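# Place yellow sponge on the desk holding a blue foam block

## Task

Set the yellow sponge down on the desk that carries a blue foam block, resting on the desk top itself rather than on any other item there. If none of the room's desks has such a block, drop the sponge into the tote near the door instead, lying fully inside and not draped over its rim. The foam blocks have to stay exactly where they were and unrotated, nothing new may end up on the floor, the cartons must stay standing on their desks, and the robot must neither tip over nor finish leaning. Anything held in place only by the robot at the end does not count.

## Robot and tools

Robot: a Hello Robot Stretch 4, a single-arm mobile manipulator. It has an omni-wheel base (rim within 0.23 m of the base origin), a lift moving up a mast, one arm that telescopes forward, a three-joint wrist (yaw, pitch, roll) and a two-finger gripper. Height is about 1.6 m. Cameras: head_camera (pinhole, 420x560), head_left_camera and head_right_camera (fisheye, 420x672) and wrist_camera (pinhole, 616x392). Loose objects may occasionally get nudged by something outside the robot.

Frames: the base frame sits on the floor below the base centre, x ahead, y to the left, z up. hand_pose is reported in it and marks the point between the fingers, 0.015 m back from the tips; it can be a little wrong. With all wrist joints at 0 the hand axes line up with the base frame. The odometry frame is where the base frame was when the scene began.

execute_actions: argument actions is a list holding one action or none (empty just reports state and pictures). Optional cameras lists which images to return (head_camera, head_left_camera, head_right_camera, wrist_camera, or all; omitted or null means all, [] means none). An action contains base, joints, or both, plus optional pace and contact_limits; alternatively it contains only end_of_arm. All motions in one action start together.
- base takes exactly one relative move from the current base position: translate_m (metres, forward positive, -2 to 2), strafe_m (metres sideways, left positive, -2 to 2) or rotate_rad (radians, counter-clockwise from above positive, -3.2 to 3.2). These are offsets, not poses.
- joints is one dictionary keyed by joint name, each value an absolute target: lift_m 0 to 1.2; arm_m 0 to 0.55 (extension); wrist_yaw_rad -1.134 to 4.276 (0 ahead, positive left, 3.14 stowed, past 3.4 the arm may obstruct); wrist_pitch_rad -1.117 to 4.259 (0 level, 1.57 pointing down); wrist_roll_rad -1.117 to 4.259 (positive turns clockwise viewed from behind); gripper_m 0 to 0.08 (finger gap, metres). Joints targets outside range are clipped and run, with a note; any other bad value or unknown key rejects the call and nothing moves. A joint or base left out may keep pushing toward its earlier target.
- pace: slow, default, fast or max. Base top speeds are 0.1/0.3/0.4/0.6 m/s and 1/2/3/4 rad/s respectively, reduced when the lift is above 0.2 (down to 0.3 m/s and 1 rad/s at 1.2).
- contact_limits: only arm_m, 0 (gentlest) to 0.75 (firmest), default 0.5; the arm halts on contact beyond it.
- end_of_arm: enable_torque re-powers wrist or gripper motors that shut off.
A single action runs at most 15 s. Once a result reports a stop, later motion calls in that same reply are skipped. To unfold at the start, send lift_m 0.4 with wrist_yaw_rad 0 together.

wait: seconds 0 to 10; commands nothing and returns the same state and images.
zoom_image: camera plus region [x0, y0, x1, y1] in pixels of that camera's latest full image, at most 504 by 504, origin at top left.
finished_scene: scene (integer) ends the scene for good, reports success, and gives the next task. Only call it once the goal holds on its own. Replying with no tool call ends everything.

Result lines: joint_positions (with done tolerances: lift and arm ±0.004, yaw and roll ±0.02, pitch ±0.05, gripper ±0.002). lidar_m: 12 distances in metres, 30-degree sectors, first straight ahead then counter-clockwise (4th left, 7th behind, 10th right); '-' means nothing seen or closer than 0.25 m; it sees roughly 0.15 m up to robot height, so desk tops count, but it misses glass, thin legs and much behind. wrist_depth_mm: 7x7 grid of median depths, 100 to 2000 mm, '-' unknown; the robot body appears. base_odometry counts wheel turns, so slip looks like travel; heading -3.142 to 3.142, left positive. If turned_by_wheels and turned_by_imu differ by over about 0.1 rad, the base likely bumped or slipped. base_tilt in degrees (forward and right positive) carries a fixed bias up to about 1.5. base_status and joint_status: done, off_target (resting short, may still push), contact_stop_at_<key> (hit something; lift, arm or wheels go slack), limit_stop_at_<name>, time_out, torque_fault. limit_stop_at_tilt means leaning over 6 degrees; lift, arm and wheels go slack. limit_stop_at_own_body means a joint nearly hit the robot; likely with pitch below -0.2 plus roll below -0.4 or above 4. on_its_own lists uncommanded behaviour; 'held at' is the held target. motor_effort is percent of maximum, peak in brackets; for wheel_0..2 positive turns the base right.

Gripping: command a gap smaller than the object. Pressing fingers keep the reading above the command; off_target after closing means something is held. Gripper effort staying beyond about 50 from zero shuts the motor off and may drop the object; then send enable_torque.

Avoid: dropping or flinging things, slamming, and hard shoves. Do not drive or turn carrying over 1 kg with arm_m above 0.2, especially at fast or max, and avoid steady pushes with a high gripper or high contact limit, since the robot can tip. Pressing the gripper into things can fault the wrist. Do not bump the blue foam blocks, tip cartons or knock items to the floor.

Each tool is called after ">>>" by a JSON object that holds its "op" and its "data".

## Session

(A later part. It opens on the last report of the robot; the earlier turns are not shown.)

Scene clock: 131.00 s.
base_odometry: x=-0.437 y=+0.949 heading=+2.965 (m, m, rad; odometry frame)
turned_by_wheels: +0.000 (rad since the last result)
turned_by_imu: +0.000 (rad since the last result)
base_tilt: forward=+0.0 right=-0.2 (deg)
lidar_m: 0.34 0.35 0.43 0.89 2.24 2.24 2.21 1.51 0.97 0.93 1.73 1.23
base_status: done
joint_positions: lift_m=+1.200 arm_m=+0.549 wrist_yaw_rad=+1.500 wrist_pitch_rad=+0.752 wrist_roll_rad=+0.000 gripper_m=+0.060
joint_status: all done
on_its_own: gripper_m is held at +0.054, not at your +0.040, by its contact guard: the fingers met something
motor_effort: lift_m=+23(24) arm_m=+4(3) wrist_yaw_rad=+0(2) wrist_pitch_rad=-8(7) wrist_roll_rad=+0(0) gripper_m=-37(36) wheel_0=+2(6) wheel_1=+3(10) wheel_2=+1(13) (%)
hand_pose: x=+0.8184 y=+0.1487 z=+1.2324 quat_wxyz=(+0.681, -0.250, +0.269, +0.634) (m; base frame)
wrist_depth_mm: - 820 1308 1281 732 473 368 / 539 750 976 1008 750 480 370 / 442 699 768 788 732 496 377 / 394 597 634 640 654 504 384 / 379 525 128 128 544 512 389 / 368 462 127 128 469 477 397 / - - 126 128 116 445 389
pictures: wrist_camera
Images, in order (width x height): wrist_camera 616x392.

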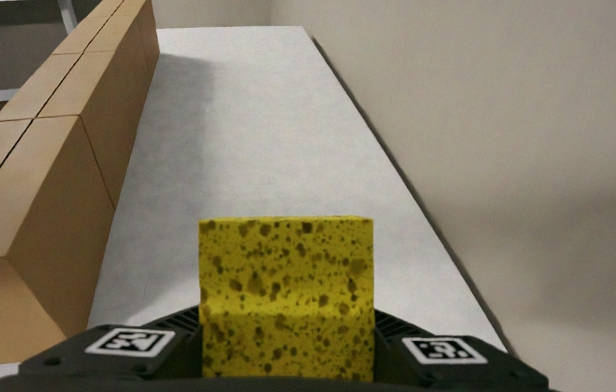

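Check the part hidden by the sponge.

>>> {"op": "execute_actions", "data": {"actions": [{"joints":{"wrist_pitch_rad":1.3}}], "cameras": ["wrist_camera"]}}

>>> {"op": "execute_actions", "data": {"actions": [{"joints":{"wrist_pitch_rad":0.3}}], "cameras": []}}

>>> {"op": "execute_actions", "data": {"actions": [{"base":{"translate_m":-0.4},"joints":{"arm_m":0.05}}], "cameras": []}}

>>> {"op": "execute_actions", "data": {"actions": [{"base":{"rotate_rad":1.54}}], "cameras": []}}

>>> {"op": "execute_actions", "data": {"actions": [{"base":{"translate_m":1.5}}], "cameras": ["head_left_camera","head_right_camera"]}}

Scene clock: 140.50 s.
base_odometry: x=-0.437 y=+0.949 heading=+2.965 (m, m, rad; odometry frame)
turned_by_wheels: +0.000 (rad since the last result)
turned_by_imu: +0.001 (rad since the last result)
base_tilt: forward=+0.0 right=-0.1 (deg)
lidar_m: 0.34 0.36 0.44 0.89 2.23 2.23 2.21 1.52 0.97 0.91 1.73 1.23
base_status: not commanded
joint_positions: lift_m=+1.200 arm_m=+0.549 wrist_yaw_rad=+1.500 wrist_pitch_rad=+1.301 wrist_roll_rad=+0.000 gripper_m=+0.060
joint_status: all done
on_its_own: gripper_m is held at +0.054, not at your +0.040, by its contact guard: the fingers met something
motor_effort: lift_m=+23(24) arm_m=+4(4) wrist_yaw_rad=+0(2) wrist_pitch_rad=-4(9) wrist_roll_rad=-1(1) gripper_m=-37(39) wheel_0=+2(2) wheel_1=+3(4) wheel_2=+1(1) (%)
hand_pose: x=+0.8114 y=+0.0504 z=+1.1728 quat_wxyz=(+0.582, -0.413, +0.443, +0.542) (m; base frame)
wrist_depth_mm: 359 452 462 466 473 473 389 / 359 430 439 442 445 452 402 / 402 410 415 418 424 427 415 / 384 392 392 399 404 407 413 / 368 373 128 129 382 387 397 / 349 355 127 128 366 585 449 / - - 126 127 116 525 449
pictures: wrist_camera
Images, in order (width x height): wrist_camera 616x392.

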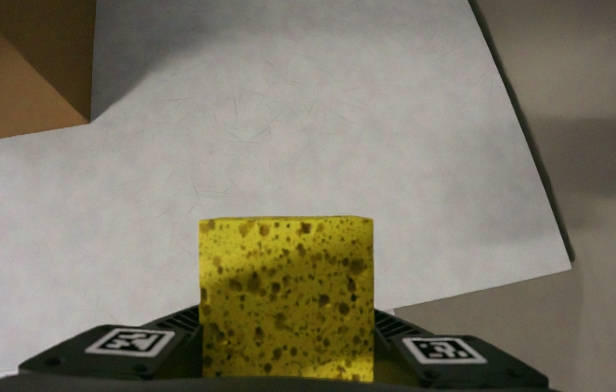

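Scene clock: 141.63 s.
base_odometry: x=-0.437 y=+0.949 heading=+2.965 (m, m, rad; odometry frame)
turned_by_wheels: +0.000 (rad since the last result)
turned_by_imu: +0.000 (rad since the last result)
base_tilt: forward=+0.1 right=-0.2 (deg)
lidar_m: 0.34 0.35 0.44 0.90 2.24 2.23 2.15 1.51 0.97 0.92 1.73 1.22
base_status: not commanded
joint_positions: lift_m=+1.200 arm_m=+0.549 wrist_yaw_rad=+1.500 wrist_pitch_rad=+0.303 wrist_roll_rad=+0.000 gripper_m=+0.060
joint_status: all done
on_its_own: gripper_m is held at +0.054, not at your +0.040, by its contact guard: the fingers met something
motor_effort: lift_m=+24(24) arm_m=+4(4) wrist_yaw_rad=-2(0) wrist_pitch_rad=-11(16) wrist_roll_rad=+0(1) gripper_m=-39(41) wheel_0=+2(2) wheel_1=+3(3) wheel_2=+1(1) (%)
hand_pose: x=+0.8218 y=+0.1963 z=+1.3142 quat_wxyz=(+0.723, -0.103, +0.111, +0.674) (m; base frame)
wrist_depth_mm: - - - 1464 715 469 370 / - - - 1499 723 473 368 / - - - 1499 732 477 368 / - 1160 - 1308 723 480 373 / 621 820 128 128 640 477 368 / 480 691 127 128 597 477 370 / - - 126 127 116 410 359
pictures: none
No camera images: the call's "cameras" was empty. Leave "cameras" out to get every camera's image.

Scene clock: 144.47 s.
base_odometry: x=-0.043 y=+0.879 heading=+2.965 (m, m, rad; odometry frame)
turned_by_wheels: +0.000 (rad since the last result)
turned_by_imu: +0.002 (rad since the last result)
base_tilt: forward=+0.0 right=-0.2 (deg)
lidar_m: 0.73 0.76 0.93 2.14 2.18 1.75 1.91 2.24 1.03 0.95 0.95 1.62
base_status: done
joint_positions: lift_m=+1.200 arm_m=+0.051 wrist_yaw_rad=+1.500 wrist_pitch_rad=+0.303 wrist_roll_rad=+0.000 gripper_m=+0.060
joint_status: all done
on_its_own: gripper_m is held at +0.054, not at your +0.040, by its contact guard: the fingers met something
motor_effort: lift_m=+23(23) arm_m=-4(2) wrist_yaw_rad=-2(0) wrist_pitch_rad=-9(10) wrist_roll_rad=+2(1) gripper_m=-39(37) wheel_0=-3(9) wheel_1=-5(9) wheel_2=+2(12) (%)
hand_pose: x=+0.3231 y=+0.1963 z=+1.3143 quat_wxyz=(+0.723, -0.103, +0.111, +0.674) (m; base frame)
wrist_depth_mm: - - - - - 1708 1281 / - - - - - 1661 1308 / - - - - - 1708 1308 / - - - - - 1618 1308 / - - 128 128 1008 831 1205 / - - 127 128 798 759 621 / - - 126 127 116 683 609
pictures: none
No camera images: the call's "cameras" was empty. Leave "cameras" out to get every camera's image.

Scene clock: 147.30 s.
base_odometry: x=-0.043 y=+0.879 heading=-1.779 (m, m, rad; odometry frame)
turned_by_wheels: +1.539 (rad since the last result)
turned_by_imu: +1.567 (rad since the last result)
base_tilt: forward=+0.1 right=-0.2 (deg)
lidar_m: 2.14 2.18 1.78 1.78 1.92 1.04 0.97 0.99 1.65 0.74 0.75 0.90
base_status: done
joint_positions: lift_m=+1.200 arm_m=+0.051 wrist_yaw_rad=+1.500 wrist_pitch_rad=+0.303 wrist_roll_rad=+0.000 gripper_m=+0.060
joint_status: not commanded
on_its_own: gripper_m is held at +0.054, not at your +0.040, by its contact guard: the fingers met something
motor_effort: lift_m=+23(23) arm_m=-4(4) wrist_yaw_rad=-4(2) wrist_pitch_rad=-10(11) wrist_roll_rad=+0(1) gripper_m=-38(38) wheel_0=-2(8) wheel_1=-5(10) wheel_2=-4(7) (%)
hand_pose: x=+0.3232 y=+0.1963 z=+1.3143 quat_wxyz=(+0.723, -0.103, +0.111, +0.674) (m; base frame)
wrist_depth_mm: 1756 1808 1863 - - - - / 1808 1808 - - - - - / 1863 1921 - - - - - / 1921 - - - - - - / - - 128 128 - - - / - - 127 128 - - - / - - 126 127 116 - -
pictures: none
No camera images: the call's "cameras" was empty. Leave "cameras" out to get every camera's image.

Scene clock: 153.80 s.
base_odometry: x=-0.353 y=-0.589 heading=-1.779 (m, m, rad; odometry frame)
turned_by_wheels: +0.000 (rad since the last result)
turned_by_imu: -0.006 (rad since the last result)
base_tilt: forward=+0.1 right=-0.2 (deg)
lidar_m: 0.66 0.67 0.85 2.43 1.94 2.67 3.46 0.87 0.54 0.49 1.30 1.58
base_status: done
joint_positions: lift_m=+1.200 arm_m=+0.051 wrist_yaw_rad=+1.500 wrist_pitch_rad=+0.303 wrist_roll_rad=+0.000 gripper_m=+0.060
joint_status: not commanded
on_its_own: gripper_m is held at +0.054, not at your +0.040, by its contact guard: the fingers met something
motor_effort: lift_m=+23(23) arm_m=-4(4) wrist_yaw_rad=-1(2) wrist_pitch_rad=-11(10) wrist_roll_rad=-1(1) gripper_m=-38(38) wheel_0=+0(1) wheel_1=+2(9) wheel_2=+0(11) (%)
hand_pose: x=+0.3232 y=+0.1963 z=+1.3143 quat_wxyz=(+0.723, -0.103, +0.111, +0.674) (m; base frame)
wrist_depth_mm: 1921 - - - - 1576 1205 / - - - - - 1537 1205 / - - - - - 1618 1229 / - - - - - 1537 1229 / - - 128 128 960 798 1160 / - - 127 128 798 723 564 / - - 127 127 116 615 539
pictures: head_left_camera, head_right_camera
Images, in order (width x height): head_left_camera 420x672, head_right_camera 420x672.

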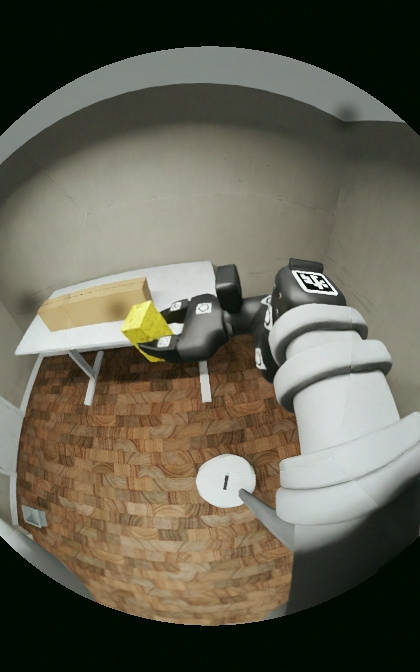

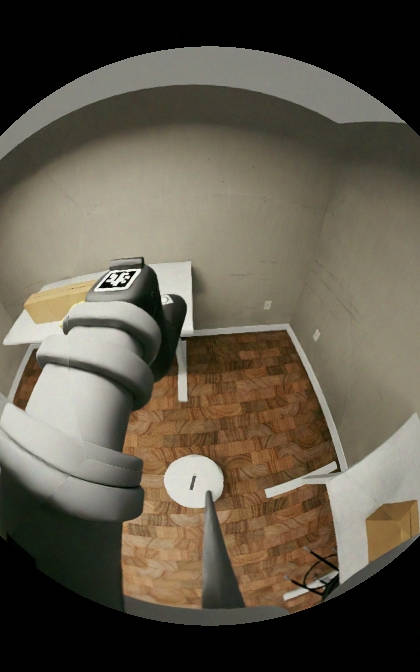

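>>> {"op": "execute_actions", "data": {"actions": [{"base":{"translate_m":0.32},"joints":{"arm_m":0.55,"wrist_pitch_rad":0.75}}], "cameras": ["wrist_camera"]}}

Scene clock: 164.70 s.
base_odometry: x=-0.419 y=-0.902 heading=-1.779 (m, m, rad; odometry frame)
turned_by_wheels: +0.000 (rad since the last result)
turned_by_imu: +0.000 (rad since the last result)
base_tilt: forward=+0.1 right=-0.2 (deg)
lidar_m: 0.34 0.35 0.46 0.95 2.11 2.72 - 0.78 0.57 0.92 1.22 1.30
base_status: done
joint_positions: lift_m=+1.200 arm_m=+0.549 wrist_yaw_rad=+1.500 wrist_pitch_rad=+0.752 wrist_roll_rad=+0.000 gripper_m=+0.060
joint_status: all done
on_its_own: gripper_m is held at +0.054, not at your +0.040, by its contact guard: the fingers met something
motor_effort: lift_m=+23(24) arm_m=+4(5) wrist_yaw_rad=-3(0) wrist_pitch_rad=-9(10) wrist_roll_rad=+1(0) gripper_m=-38(39) wheel_0=+1(8) wheel_1=+3(7) wheel_2=-1(13) (%)
hand_pose: x=+0.8184 y=+0.1487 z=+1.2324 quat_wxyz=(+0.681, -0.250, +0.269, +0.634) (m; base frame)
wrist_depth_mm: - 778 1308 1281 778 517 399 / 539 676 931 991 798 530 413 / 424 654 768 788 768 539 424 / 442 585 627 640 676 559 430 / 492 521 128 129 544 549 433 / 452 459 127 128 469 500 442 / - - 126 127 115 449 436
pictures: wrist_camera
Images, in order (width x height): wrist_camera 616x392.

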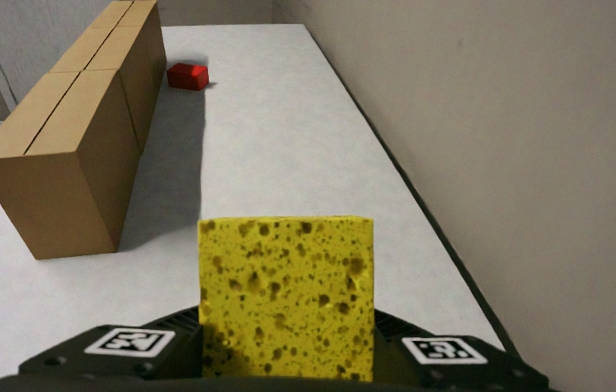

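>>> {"op": "execute_actions", "data": {"actions": [{"base":{"translate_m":-1.0},"joints":{"arm_m":0.15,"wrist_yaw_rad":0}}], "cameras": []}}

>>> {"op": "execute_actions", "data": {"actions": [{"base":{"rotate_rad":1.54},"joints":{"lift_m":0.5,"wrist_pitch_rad":1.57}}], "cameras": []}}

>>> {"op": "execute_actions", "data": {"actions": [{"base":{"translate_m":1.0}}], "cameras": ["head_camera"]}}

Scene clock: 176.67 s.
base_odometry: x=-0.212 y=+0.077 heading=-1.779 (m, m, rad; odometry frame)
turned_by_wheels: +0.000 (rad since the last result)
turned_by_imu: +0.006 (rad since the last result)
base_tilt: forward=+0.1 right=-0.2 (deg)
lidar_m: 1.33 1.35 1.68 1.73 2.05 1.99 2.66 1.06 0.65 0.59 0.60 0.76
base_status: done
joint_positions: lift_m=+1.200 arm_m=+0.151 wrist_yaw_rad=+0.000 wrist_pitch_rad=+0.753 wrist_roll_rad=+0.000 gripper_m=+0.060
joint_status: all done
on_its_own: gripper_m is held at +0.054, not at your +0.040, by its contact guard: the fingers met something
motor_effort: lift_m=+24(24) arm_m=-4(6) wrist_yaw_rad=-2(8) wrist_pitch_rad=-8(6) wrist_roll_rad=+0(2) gripper_m=-39(40) wheel_0=-2(7) wheel_1=-4(6) wheel_2=+1(14) (%)
hand_pose: x=+0.4768 y=-0.0874 z=+1.2324 quat_wxyz=(+0.930, +0.000, +0.367, +0.000) (m; base frame)
wrist_depth_mm: 960 1008 1281 1661 1756 1708 1366 / 991 1025 1078 1863 1921 1921 1430 / 1863 1921 - - - 1983 1430 / 1921 - - - - 1983 1430 / 1618 1708 128 128 1708 1756 1464 / 1430 1464 128 128 1499 1576 1430 / - - 126 127 116 1397 1397
pictures: none
No camera images: the call's "cameras" was empty. Leave "cameras" out to get every camera's image.

Scene clock: 180.27 s.
base_odometry: x=-0.212 y=+0.077 heading=-0.240 (m, m, rad; odometry frame)
turned_by_wheels: +1.539 (rad since the last result)
turned_by_imu: +1.568 (rad since the last result)
base_tilt: forward=+0.0 right=-0.2 (deg)
lidar_m: 1.72 2.04 1.97 1.76 1.80 0.69 0.58 0.58 0.74 1.34 1.34 1.66
base_status: done
joint_positions: lift_m=+0.500 arm_m=+0.151 wrist_yaw_rad=+0.000 wrist_pitch_rad=+1.570 wrist_roll_rad=+0.000 gripper_m=+0.060
joint_status: all done
on_its_own: gripper_m is held at +0.054, not at your +0.040, by its contact guard: the fingers met something
motor_effort: lift_m=+15(22) arm_m=-4(4) wrist_yaw_rad=-1(1) wrist_pitch_rad=+0(5) wrist_roll_rad=+0(0) gripper_m=-38(37) wheel_0=-2(10) wheel_1=-6(12) wheel_2=-4(9) (%)
hand_pose: x=+0.3217 y=-0.0874 z=+0.4659 quat_wxyz=(+0.707, +0.000, +0.707, +0.000) (m; base frame)
wrist_depth_mm: 609 609 621 621 634 634 634 / 603 609 615 615 621 627 634 / 597 609 609 621 621 627 634 / 591 603 603 615 615 627 627 / 591 591 128 128 615 621 627 / 591 591 127 128 609 609 615 / - - 126 127 116 615 615
pictures: none
No camera images: the call's "cameras" was empty. Leave "cameras" out to get every camera's image.

Scene clock: 185.10 s.
base_odometry: x=+0.759 y=-0.161 heading=-0.240 (m, m, rad; odometry frame)
turned_by_wheels: +0.000 (rad since the last result)
turned_by_imu: -0.004 (rad since the last result)
base_tilt: forward=+0.1 right=-0.2 (deg)
lidar_m: 1.34 0.76 1.28 1.94 1.95 1.83 1.83 1.59 1.31 1.17 1.18 1.51
base_status: done
joint_positions: lift_m=+0.500 arm_m=+0.151 wrist_yaw_rad=+0.000 wrist_pitch_rad=+1.570 wrist_roll_rad=+0.000 gripper_m=+0.060
joint_status: not commanded
on_its_own: gripper_m is held at +0.054, not at your +0.040, by its contact guard: the fingers met something
motor_effort: lift_m=+15(15) arm_m=-4(4) wrist_yaw_rad=-2(2) wrist_pitch_rad=-4(3) wrist_roll_rad=-1(2) gripper_m=-39(36) wheel_0=+2(5) wheel_1=+5(9) wheel_2=-1(9) (%)
hand_pose: x=+0.3217 y=-0.0874 z=+0.4659 quat_wxyz=(+0.707, +0.000, +0.707, +0.000) (m; base frame)
wrist_depth_mm: 609 609 615 621 627 634 640 / 603 609 615 621 627 634 634 / 603 603 615 621 621 627 634 / 591 597 615 609 621 621 627 / 597 603 128 128 615 621 627 / 585 597 127 128 609 621 615 / - - 126 128 116 621 615
pictures: head_camera
Images, in order (width x height): head_camera 420x560.

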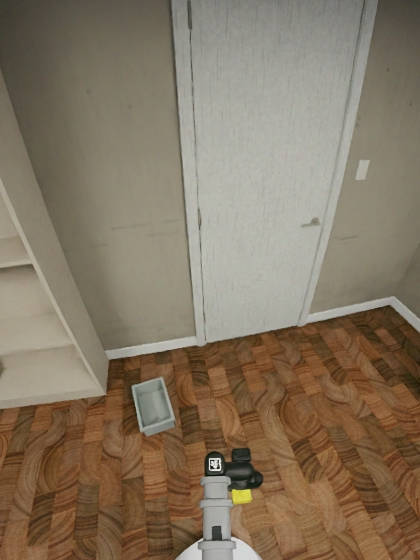

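>>> {"op": "execute_actions", "data": {"actions": [{"base":{"rotate_rad":0.45},"joints":{"arm_m":0.5,"wrist_roll_rad":0.2}}], "cameras": []}}

>>> {"op": "execute_actions", "data": {"actions": [{"base":{"translate_m":0.12}}], "cameras": ["wrist_camera"]}}

Scene clock: 192.93 s.
base_odometry: x=+0.759 y=-0.161 heading=+0.210 (m, m, rad; odometry frame)
turned_by_wheels: +0.449 (rad since the last result)
turned_by_imu: +0.459 (rad since the last result)
base_tilt: forward=+0.0 right=-0.2 (deg)
lidar_m: 0.76 1.22 1.93 1.95 1.88 1.57 1.94 1.36 1.16 1.18 1.52 1.33
base_status: done
joint_positions: lift_m=+0.500 arm_m=+0.499 wrist_yaw_rad=+0.000 wrist_pitch_rad=+1.570 wrist_roll_rad=+0.200 gripper_m=+0.060
joint_status: all done
on_its_own: gripper_m is held at +0.054, not at your +0.040, by its contact guard: the fingers met something
motor_effort: lift_m=+15(15) arm_m=+4(6) wrist_yaw_rad=-2(1) wrist_pitch_rad=-1(5) wrist_roll_rad=+0(7) gripper_m=-36(38) wheel_0=-2(9) wheel_1=-3(10) wheel_2=-2(11) (%)
hand_pose: x=+0.6703 y=-0.0874 z=+0.4659 quat_wxyz=(+0.704, +0.070, +0.703, -0.070) (m; base frame)
wrist_depth_mm: 603 609 609 621 627 627 634 / 603 609 609 615 621 627 627 / 597 603 603 615 621 627 627 / 597 597 603 609 621 621 627 / 585 591 128 128 609 615 621 / 585 591 127 128 609 615 615 / - - 126 128 116 609 615
pictures: none
No camera images: the call's "cameras" was empty. Leave "cameras" out to get every camera's image.

Scene clock: 194.60 s.
base_odometry: x=+0.876 y=-0.136 heading=+0.210 (m, m, rad; odometry frame)
turned_by_wheels: +0.000 (rad since the last result)
turned_by_imu: +0.000 (rad since the last result)
base_tilt: forward=+0.1 right=-0.2 (deg)
lidar_m: 0.63 1.10 1.89 1.90 2.00 1.70 2.05 1.39 1.21 1.21 1.41 1.23
base_status: done
joint_positions: lift_m=+0.500 arm_m=+0.499 wrist_yaw_rad=+0.000 wrist_pitch_rad=+1.570 wrist_roll_rad=+0.200 gripper_m=+0.060
joint_status: not commanded
on_its_own: gripper_m is held at +0.054, not at your +0.040, by its contact guard: the fingers met something
motor_effort: lift_m=+15(15) arm_m=+4(4) wrist_yaw_rad=-2(1) wrist_pitch_rad=-1(4) wrist_roll_rad=+1(0) gripper_m=-37(36) wheel_0=+2(7) wheel_1=+3(12) wheel_2=-2(16) (%)
hand_pose: x=+0.6704 y=-0.0874 z=+0.4659 quat_wxyz=(+0.704, +0.070, +0.703, -0.070) (m; base frame)
wrist_depth_mm: 549 609 615 621 627 634 634 / 603 609 549 609 627 627 634 / 597 603 609 603 615 621 627 / 597 603 603 609 615 627 627 / 591 597 128 128 615 621 621 / 585 585 127 128 609 609 615 / - - 127 127 116 615 615
pictures: wrist_camera
Images, in order (width x height): wrist_camera 616x392.

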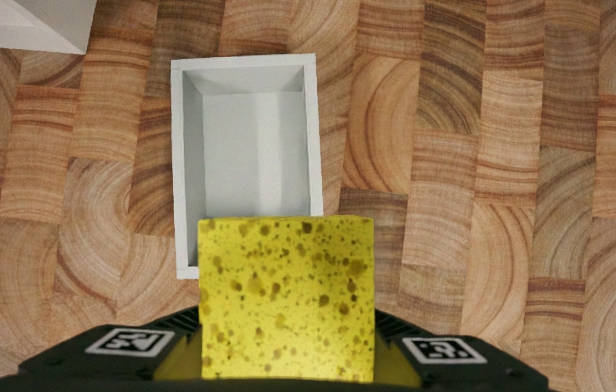

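>>> {"op": "execute_actions", "data": {"actions": [{"base":{"translate_m":0.105}}], "cameras": []}}

>>> {"op": "execute_actions", "data": {"actions": [{"base":{"strafe_m":0.065},"joints":{"lift_m":0.27}}], "cameras": ["wrist_camera"]}}

Scene clock: 201.43 s.
base_odometry: x=+0.979 y=-0.114 heading=+0.211 (m, m, rad; odometry frame)
turned_by_wheels: +0.000 (rad since the last result)
turned_by_imu: +0.001 (rad since the last result)
base_tilt: forward=+0.1 right=-0.2 (deg)
lidar_m: 0.54 0.96 1.87 1.88 2.21 1.81 2.16 1.45 1.22 1.23 1.31 1.11
base_status: done
joint_positions: lift_m=+0.500 arm_m=+0.499 wrist_yaw_rad=+0.000 wrist_pitch_rad=+1.570 wrist_roll_rad=+0.200 gripper_m=+0.060
joint_status: not commanded
on_its_own: gripper_m is held at +0.054, not at your +0.040, by its contact guard: the fingers met something
motor_effort: lift_m=+16(16) arm_m=+4(4) wrist_yaw_rad=-1(3) wrist_pitch_rad=-2(4) wrist_roll_rad=+2(0) gripper_m=-38(37) wheel_0=+2(9) wheel_1=+3(9) wheel_2=-1(16) (%)
hand_pose: x=+0.6704 y=-0.0874 z=+0.4659 quat_wxyz=(+0.704, +0.070, +0.703, -0.070) (m; base frame)
wrist_depth_mm: 488 609 615 621 627 627 640 / 530 609 609 615 627 627 627 / 603 603 609 609 621 627 627 / 591 603 574 603 609 621 627 / 597 597 128 129 615 615 621 / 591 597 127 128 609 615 621 / - - 127 128 116 609 615
pictures: none
No camera images: the call's "cameras" was empty. Leave "cameras" out to get every camera's image.

Scene clock: 203.47 s.
base_odometry: x=+0.965 y=-0.051 heading=+0.211 (m, m, rad; odometry frame)
turned_by_wheels: +0.000 (rad since the last result)
turned_by_imu: +0.001 (rad since the last result)
base_tilt: forward=+0.0 right=-0.2 (deg)
lidar_m: 0.53 0.99 1.81 1.80 2.17 1.78 2.15 1.52 1.28 1.29 1.32 0.54
base_status: done
joint_positions: lift_m=+0.270 arm_m=+0.499 wrist_yaw_rad=+0.000 wrist_pitch_rad=+1.570 wrist_roll_rad=+0.200 gripper_m=+0.060
joint_status: all done
on_its_own: gripper_m is held at +0.054, not at your +0.040, by its contact guard: the fingers met something
motor_effort: lift_m=+15(15) arm_m=+4(4) wrist_yaw_rad=-2(1) wrist_pitch_rad=-2(1) wrist_roll_rad=+0(2) gripper_m=-38(38) wheel_0=-1(10) wheel_1=+3(13) wheel_2=+0(0) (%)
hand_pose: x=+0.6704 y=-0.0874 z=+0.2359 quat_wxyz=(+0.704, +0.070, +0.703, -0.070) (m; base frame)
wrist_depth_mm: 379 382 387 392 394 397 402 / 379 379 271 293 273 397 397 / 375 379 362 382 340 392 394 / 375 377 301 379 345 389 392 / 370 375 128 129 285 389 389 / 368 370 127 128 264 387 389 / - - 126 127 116 384 384
pictures: wrist_camera
Images, in order (width x height): wrist_camera 616x392.

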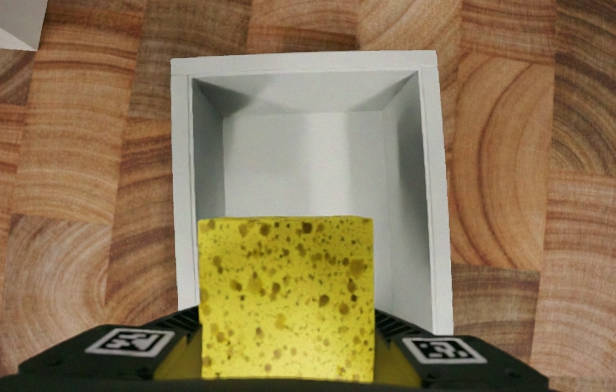

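Good enough.

>>> {"op": "execute_actions", "data": {"actions": [{"joints":{"lift_m":0.075}}], "cameras": []}}

>>> {"op": "execute_actions", "data": {"actions": [{"joints":{"gripper_m":0.075}}], "cameras": []}}

>>> {"op": "execute_actions", "data": {"actions": [{"joints":{"lift_m":0.35}}], "cameras": ["wrist_camera"]}}

>>> {"op": "finished_scene", "data": {"scene": 1}}

Scene clock: 212.27 s.
base_odometry: x=+0.965 y=-0.051 heading=+0.211 (m, m, rad; odometry frame)
turned_by_wheels: +0.000 (rad since the last result)
turned_by_imu: +0.001 (rad since the last result)
base_tilt: forward=+0.1 right=-0.2 (deg)
lidar_m: 0.55 1.00 1.81 1.81 2.17 1.77 2.17 1.50 1.28 1.31 1.32 0.54
base_status: not commanded
joint_positions: lift_m=+0.075 arm_m=+0.499 wrist_yaw_rad=+0.000 wrist_pitch_rad=+1.570 wrist_roll_rad=+0.200 gripper_m=+0.060
joint_status: all done
on_its_own: gripper_m is held at +0.054, not at your +0.040, by its contact guard: the fingers met something
motor_effort: lift_m=+15(16) arm_m=+4(4) wrist_yaw_rad=-2(3) wrist_pitch_rad=-2(2) wrist_roll_rad=+0(0) gripper_m=-36(39) wheel_0=-1(1) wheel_1=+3(2) wheel_2=+0(0) (%)
hand_pose: x=+0.6704 y=-0.0874 z=+0.0409 quat_wxyz=(+0.704, +0.070, +0.703, -0.070) (m; base frame)
wrist_depth_mm: 112 161 188 189 191 174 - / 112 160 187 189 190 179 - / 112 160 186 187 189 181 138 / 111 157 185 186 188 185 140 / 109 154 128 129 187 187 141 / 107 139 127 128 186 186 142 / - - 126 127 116 154 -
pictures: none
No camera images: the call's "cameras" was empty. Leave "cameras" out to get every camera's image.

Scene clock: 213.10 s.
base_odometry: x=+0.965 y=-0.051 heading=+0.211 (m, m, rad; odometry frame)
turned_by_wheels: +0.000 (rad since the last result)
turned_by_imu: +0.000 (rad since the last result)
base_tilt: forward=+0.1 right=-0.2 (deg)
lidar_m: 0.53 0.99 1.81 1.83 2.17 1.77 2.17 1.51 1.30 1.31 1.33 0.54
base_status: not commanded
joint_positions: lift_m=+0.075 arm_m=+0.499 wrist_yaw_rad=+0.000 wrist_pitch_rad=+1.570 wrist_roll_rad=+0.200 gripper_m=+0.075
joint_status: all done
motor_effort: lift_m=+15(14) arm_m=+4(4) wrist_yaw_rad=-4(1) wrist_pitch_rad=-1(2) wrist_roll_rad=+1(1) gripper_m=+3(39) wheel_0=-1(1) wheel_1=+3(3) wheel_2=+0(0) (%)
hand_pose: x=+0.6704 y=-0.0874 z=+0.0409 quat_wxyz=(+0.704, +0.070, +0.703, -0.070) (m; base frame)
wrist_depth_mm: 114 168 187 190 191 169 - / 114 167 187 189 190 172 - / 114 167 186 187 189 176 - / 113 165 185 187 189 178 135 / 111 162 140 141 187 180 136 / 107 138 139 140 186 181 - / - - 138 139 127 - -
pictures: none
No camera images: the call's "cameras" was empty. Leave "cameras" out to get every camera's image.

Scene clock: 215.30 s.
base_odometry: x=+0.965 y=-0.051 heading=+0.211 (m, m, rad; odometry frame)
turned_by_wheels: +0.000 (rad since the last result)
turned_by_imu: +0.001 (rad since the last result)
base_tilt: forward=+0.1 right=-0.2 (deg)
lidar_m: 0.55 1.01 1.81 1.82 2.15 1.80 2.14 1.51 1.30 1.29 1.34 0.54
base_status: not commanded
joint_positions: lift_m=+0.350 arm_m=+0.499 wrist_yaw_rad=+0.000 wrist_pitch_rad=+1.570 wrist_roll_rad=+0.200 gripper_m=+0.075
joint_status: all done
motor_effort: lift_m=+23(25) arm_m=+4(4) wrist_yaw_rad=+1(1) wrist_pitch_rad=-1(2) wrist_roll_rad=+0(1) gripper_m=+3(2) wheel_0=-1(1) wheel_1=+3(3) wheel_2=+0(0) (%)
hand_pose: x=+0.6704 y=-0.0874 z=+0.3152 quat_wxyz=(+0.704, +0.070, +0.703, -0.070) (m; base frame)
wrist_depth_mm: 404 459 466 469 473 477 480 / 455 459 462 466 469 477 477 / 452 455 455 455 466 473 480 / 452 455 455 455 449 473 473 / 452 452 452 413 459 469 469 / 442 449 402 452 455 466 469 / - - 334 407 127 - 466
pictures: wrist_camera
Images, in order (width x height): wrist_camera 616x392.

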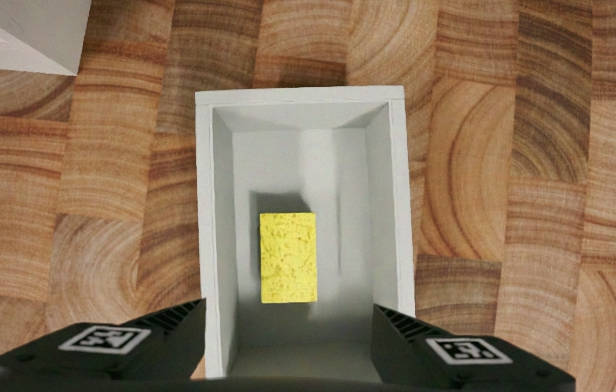

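The scene is finished: the task was done.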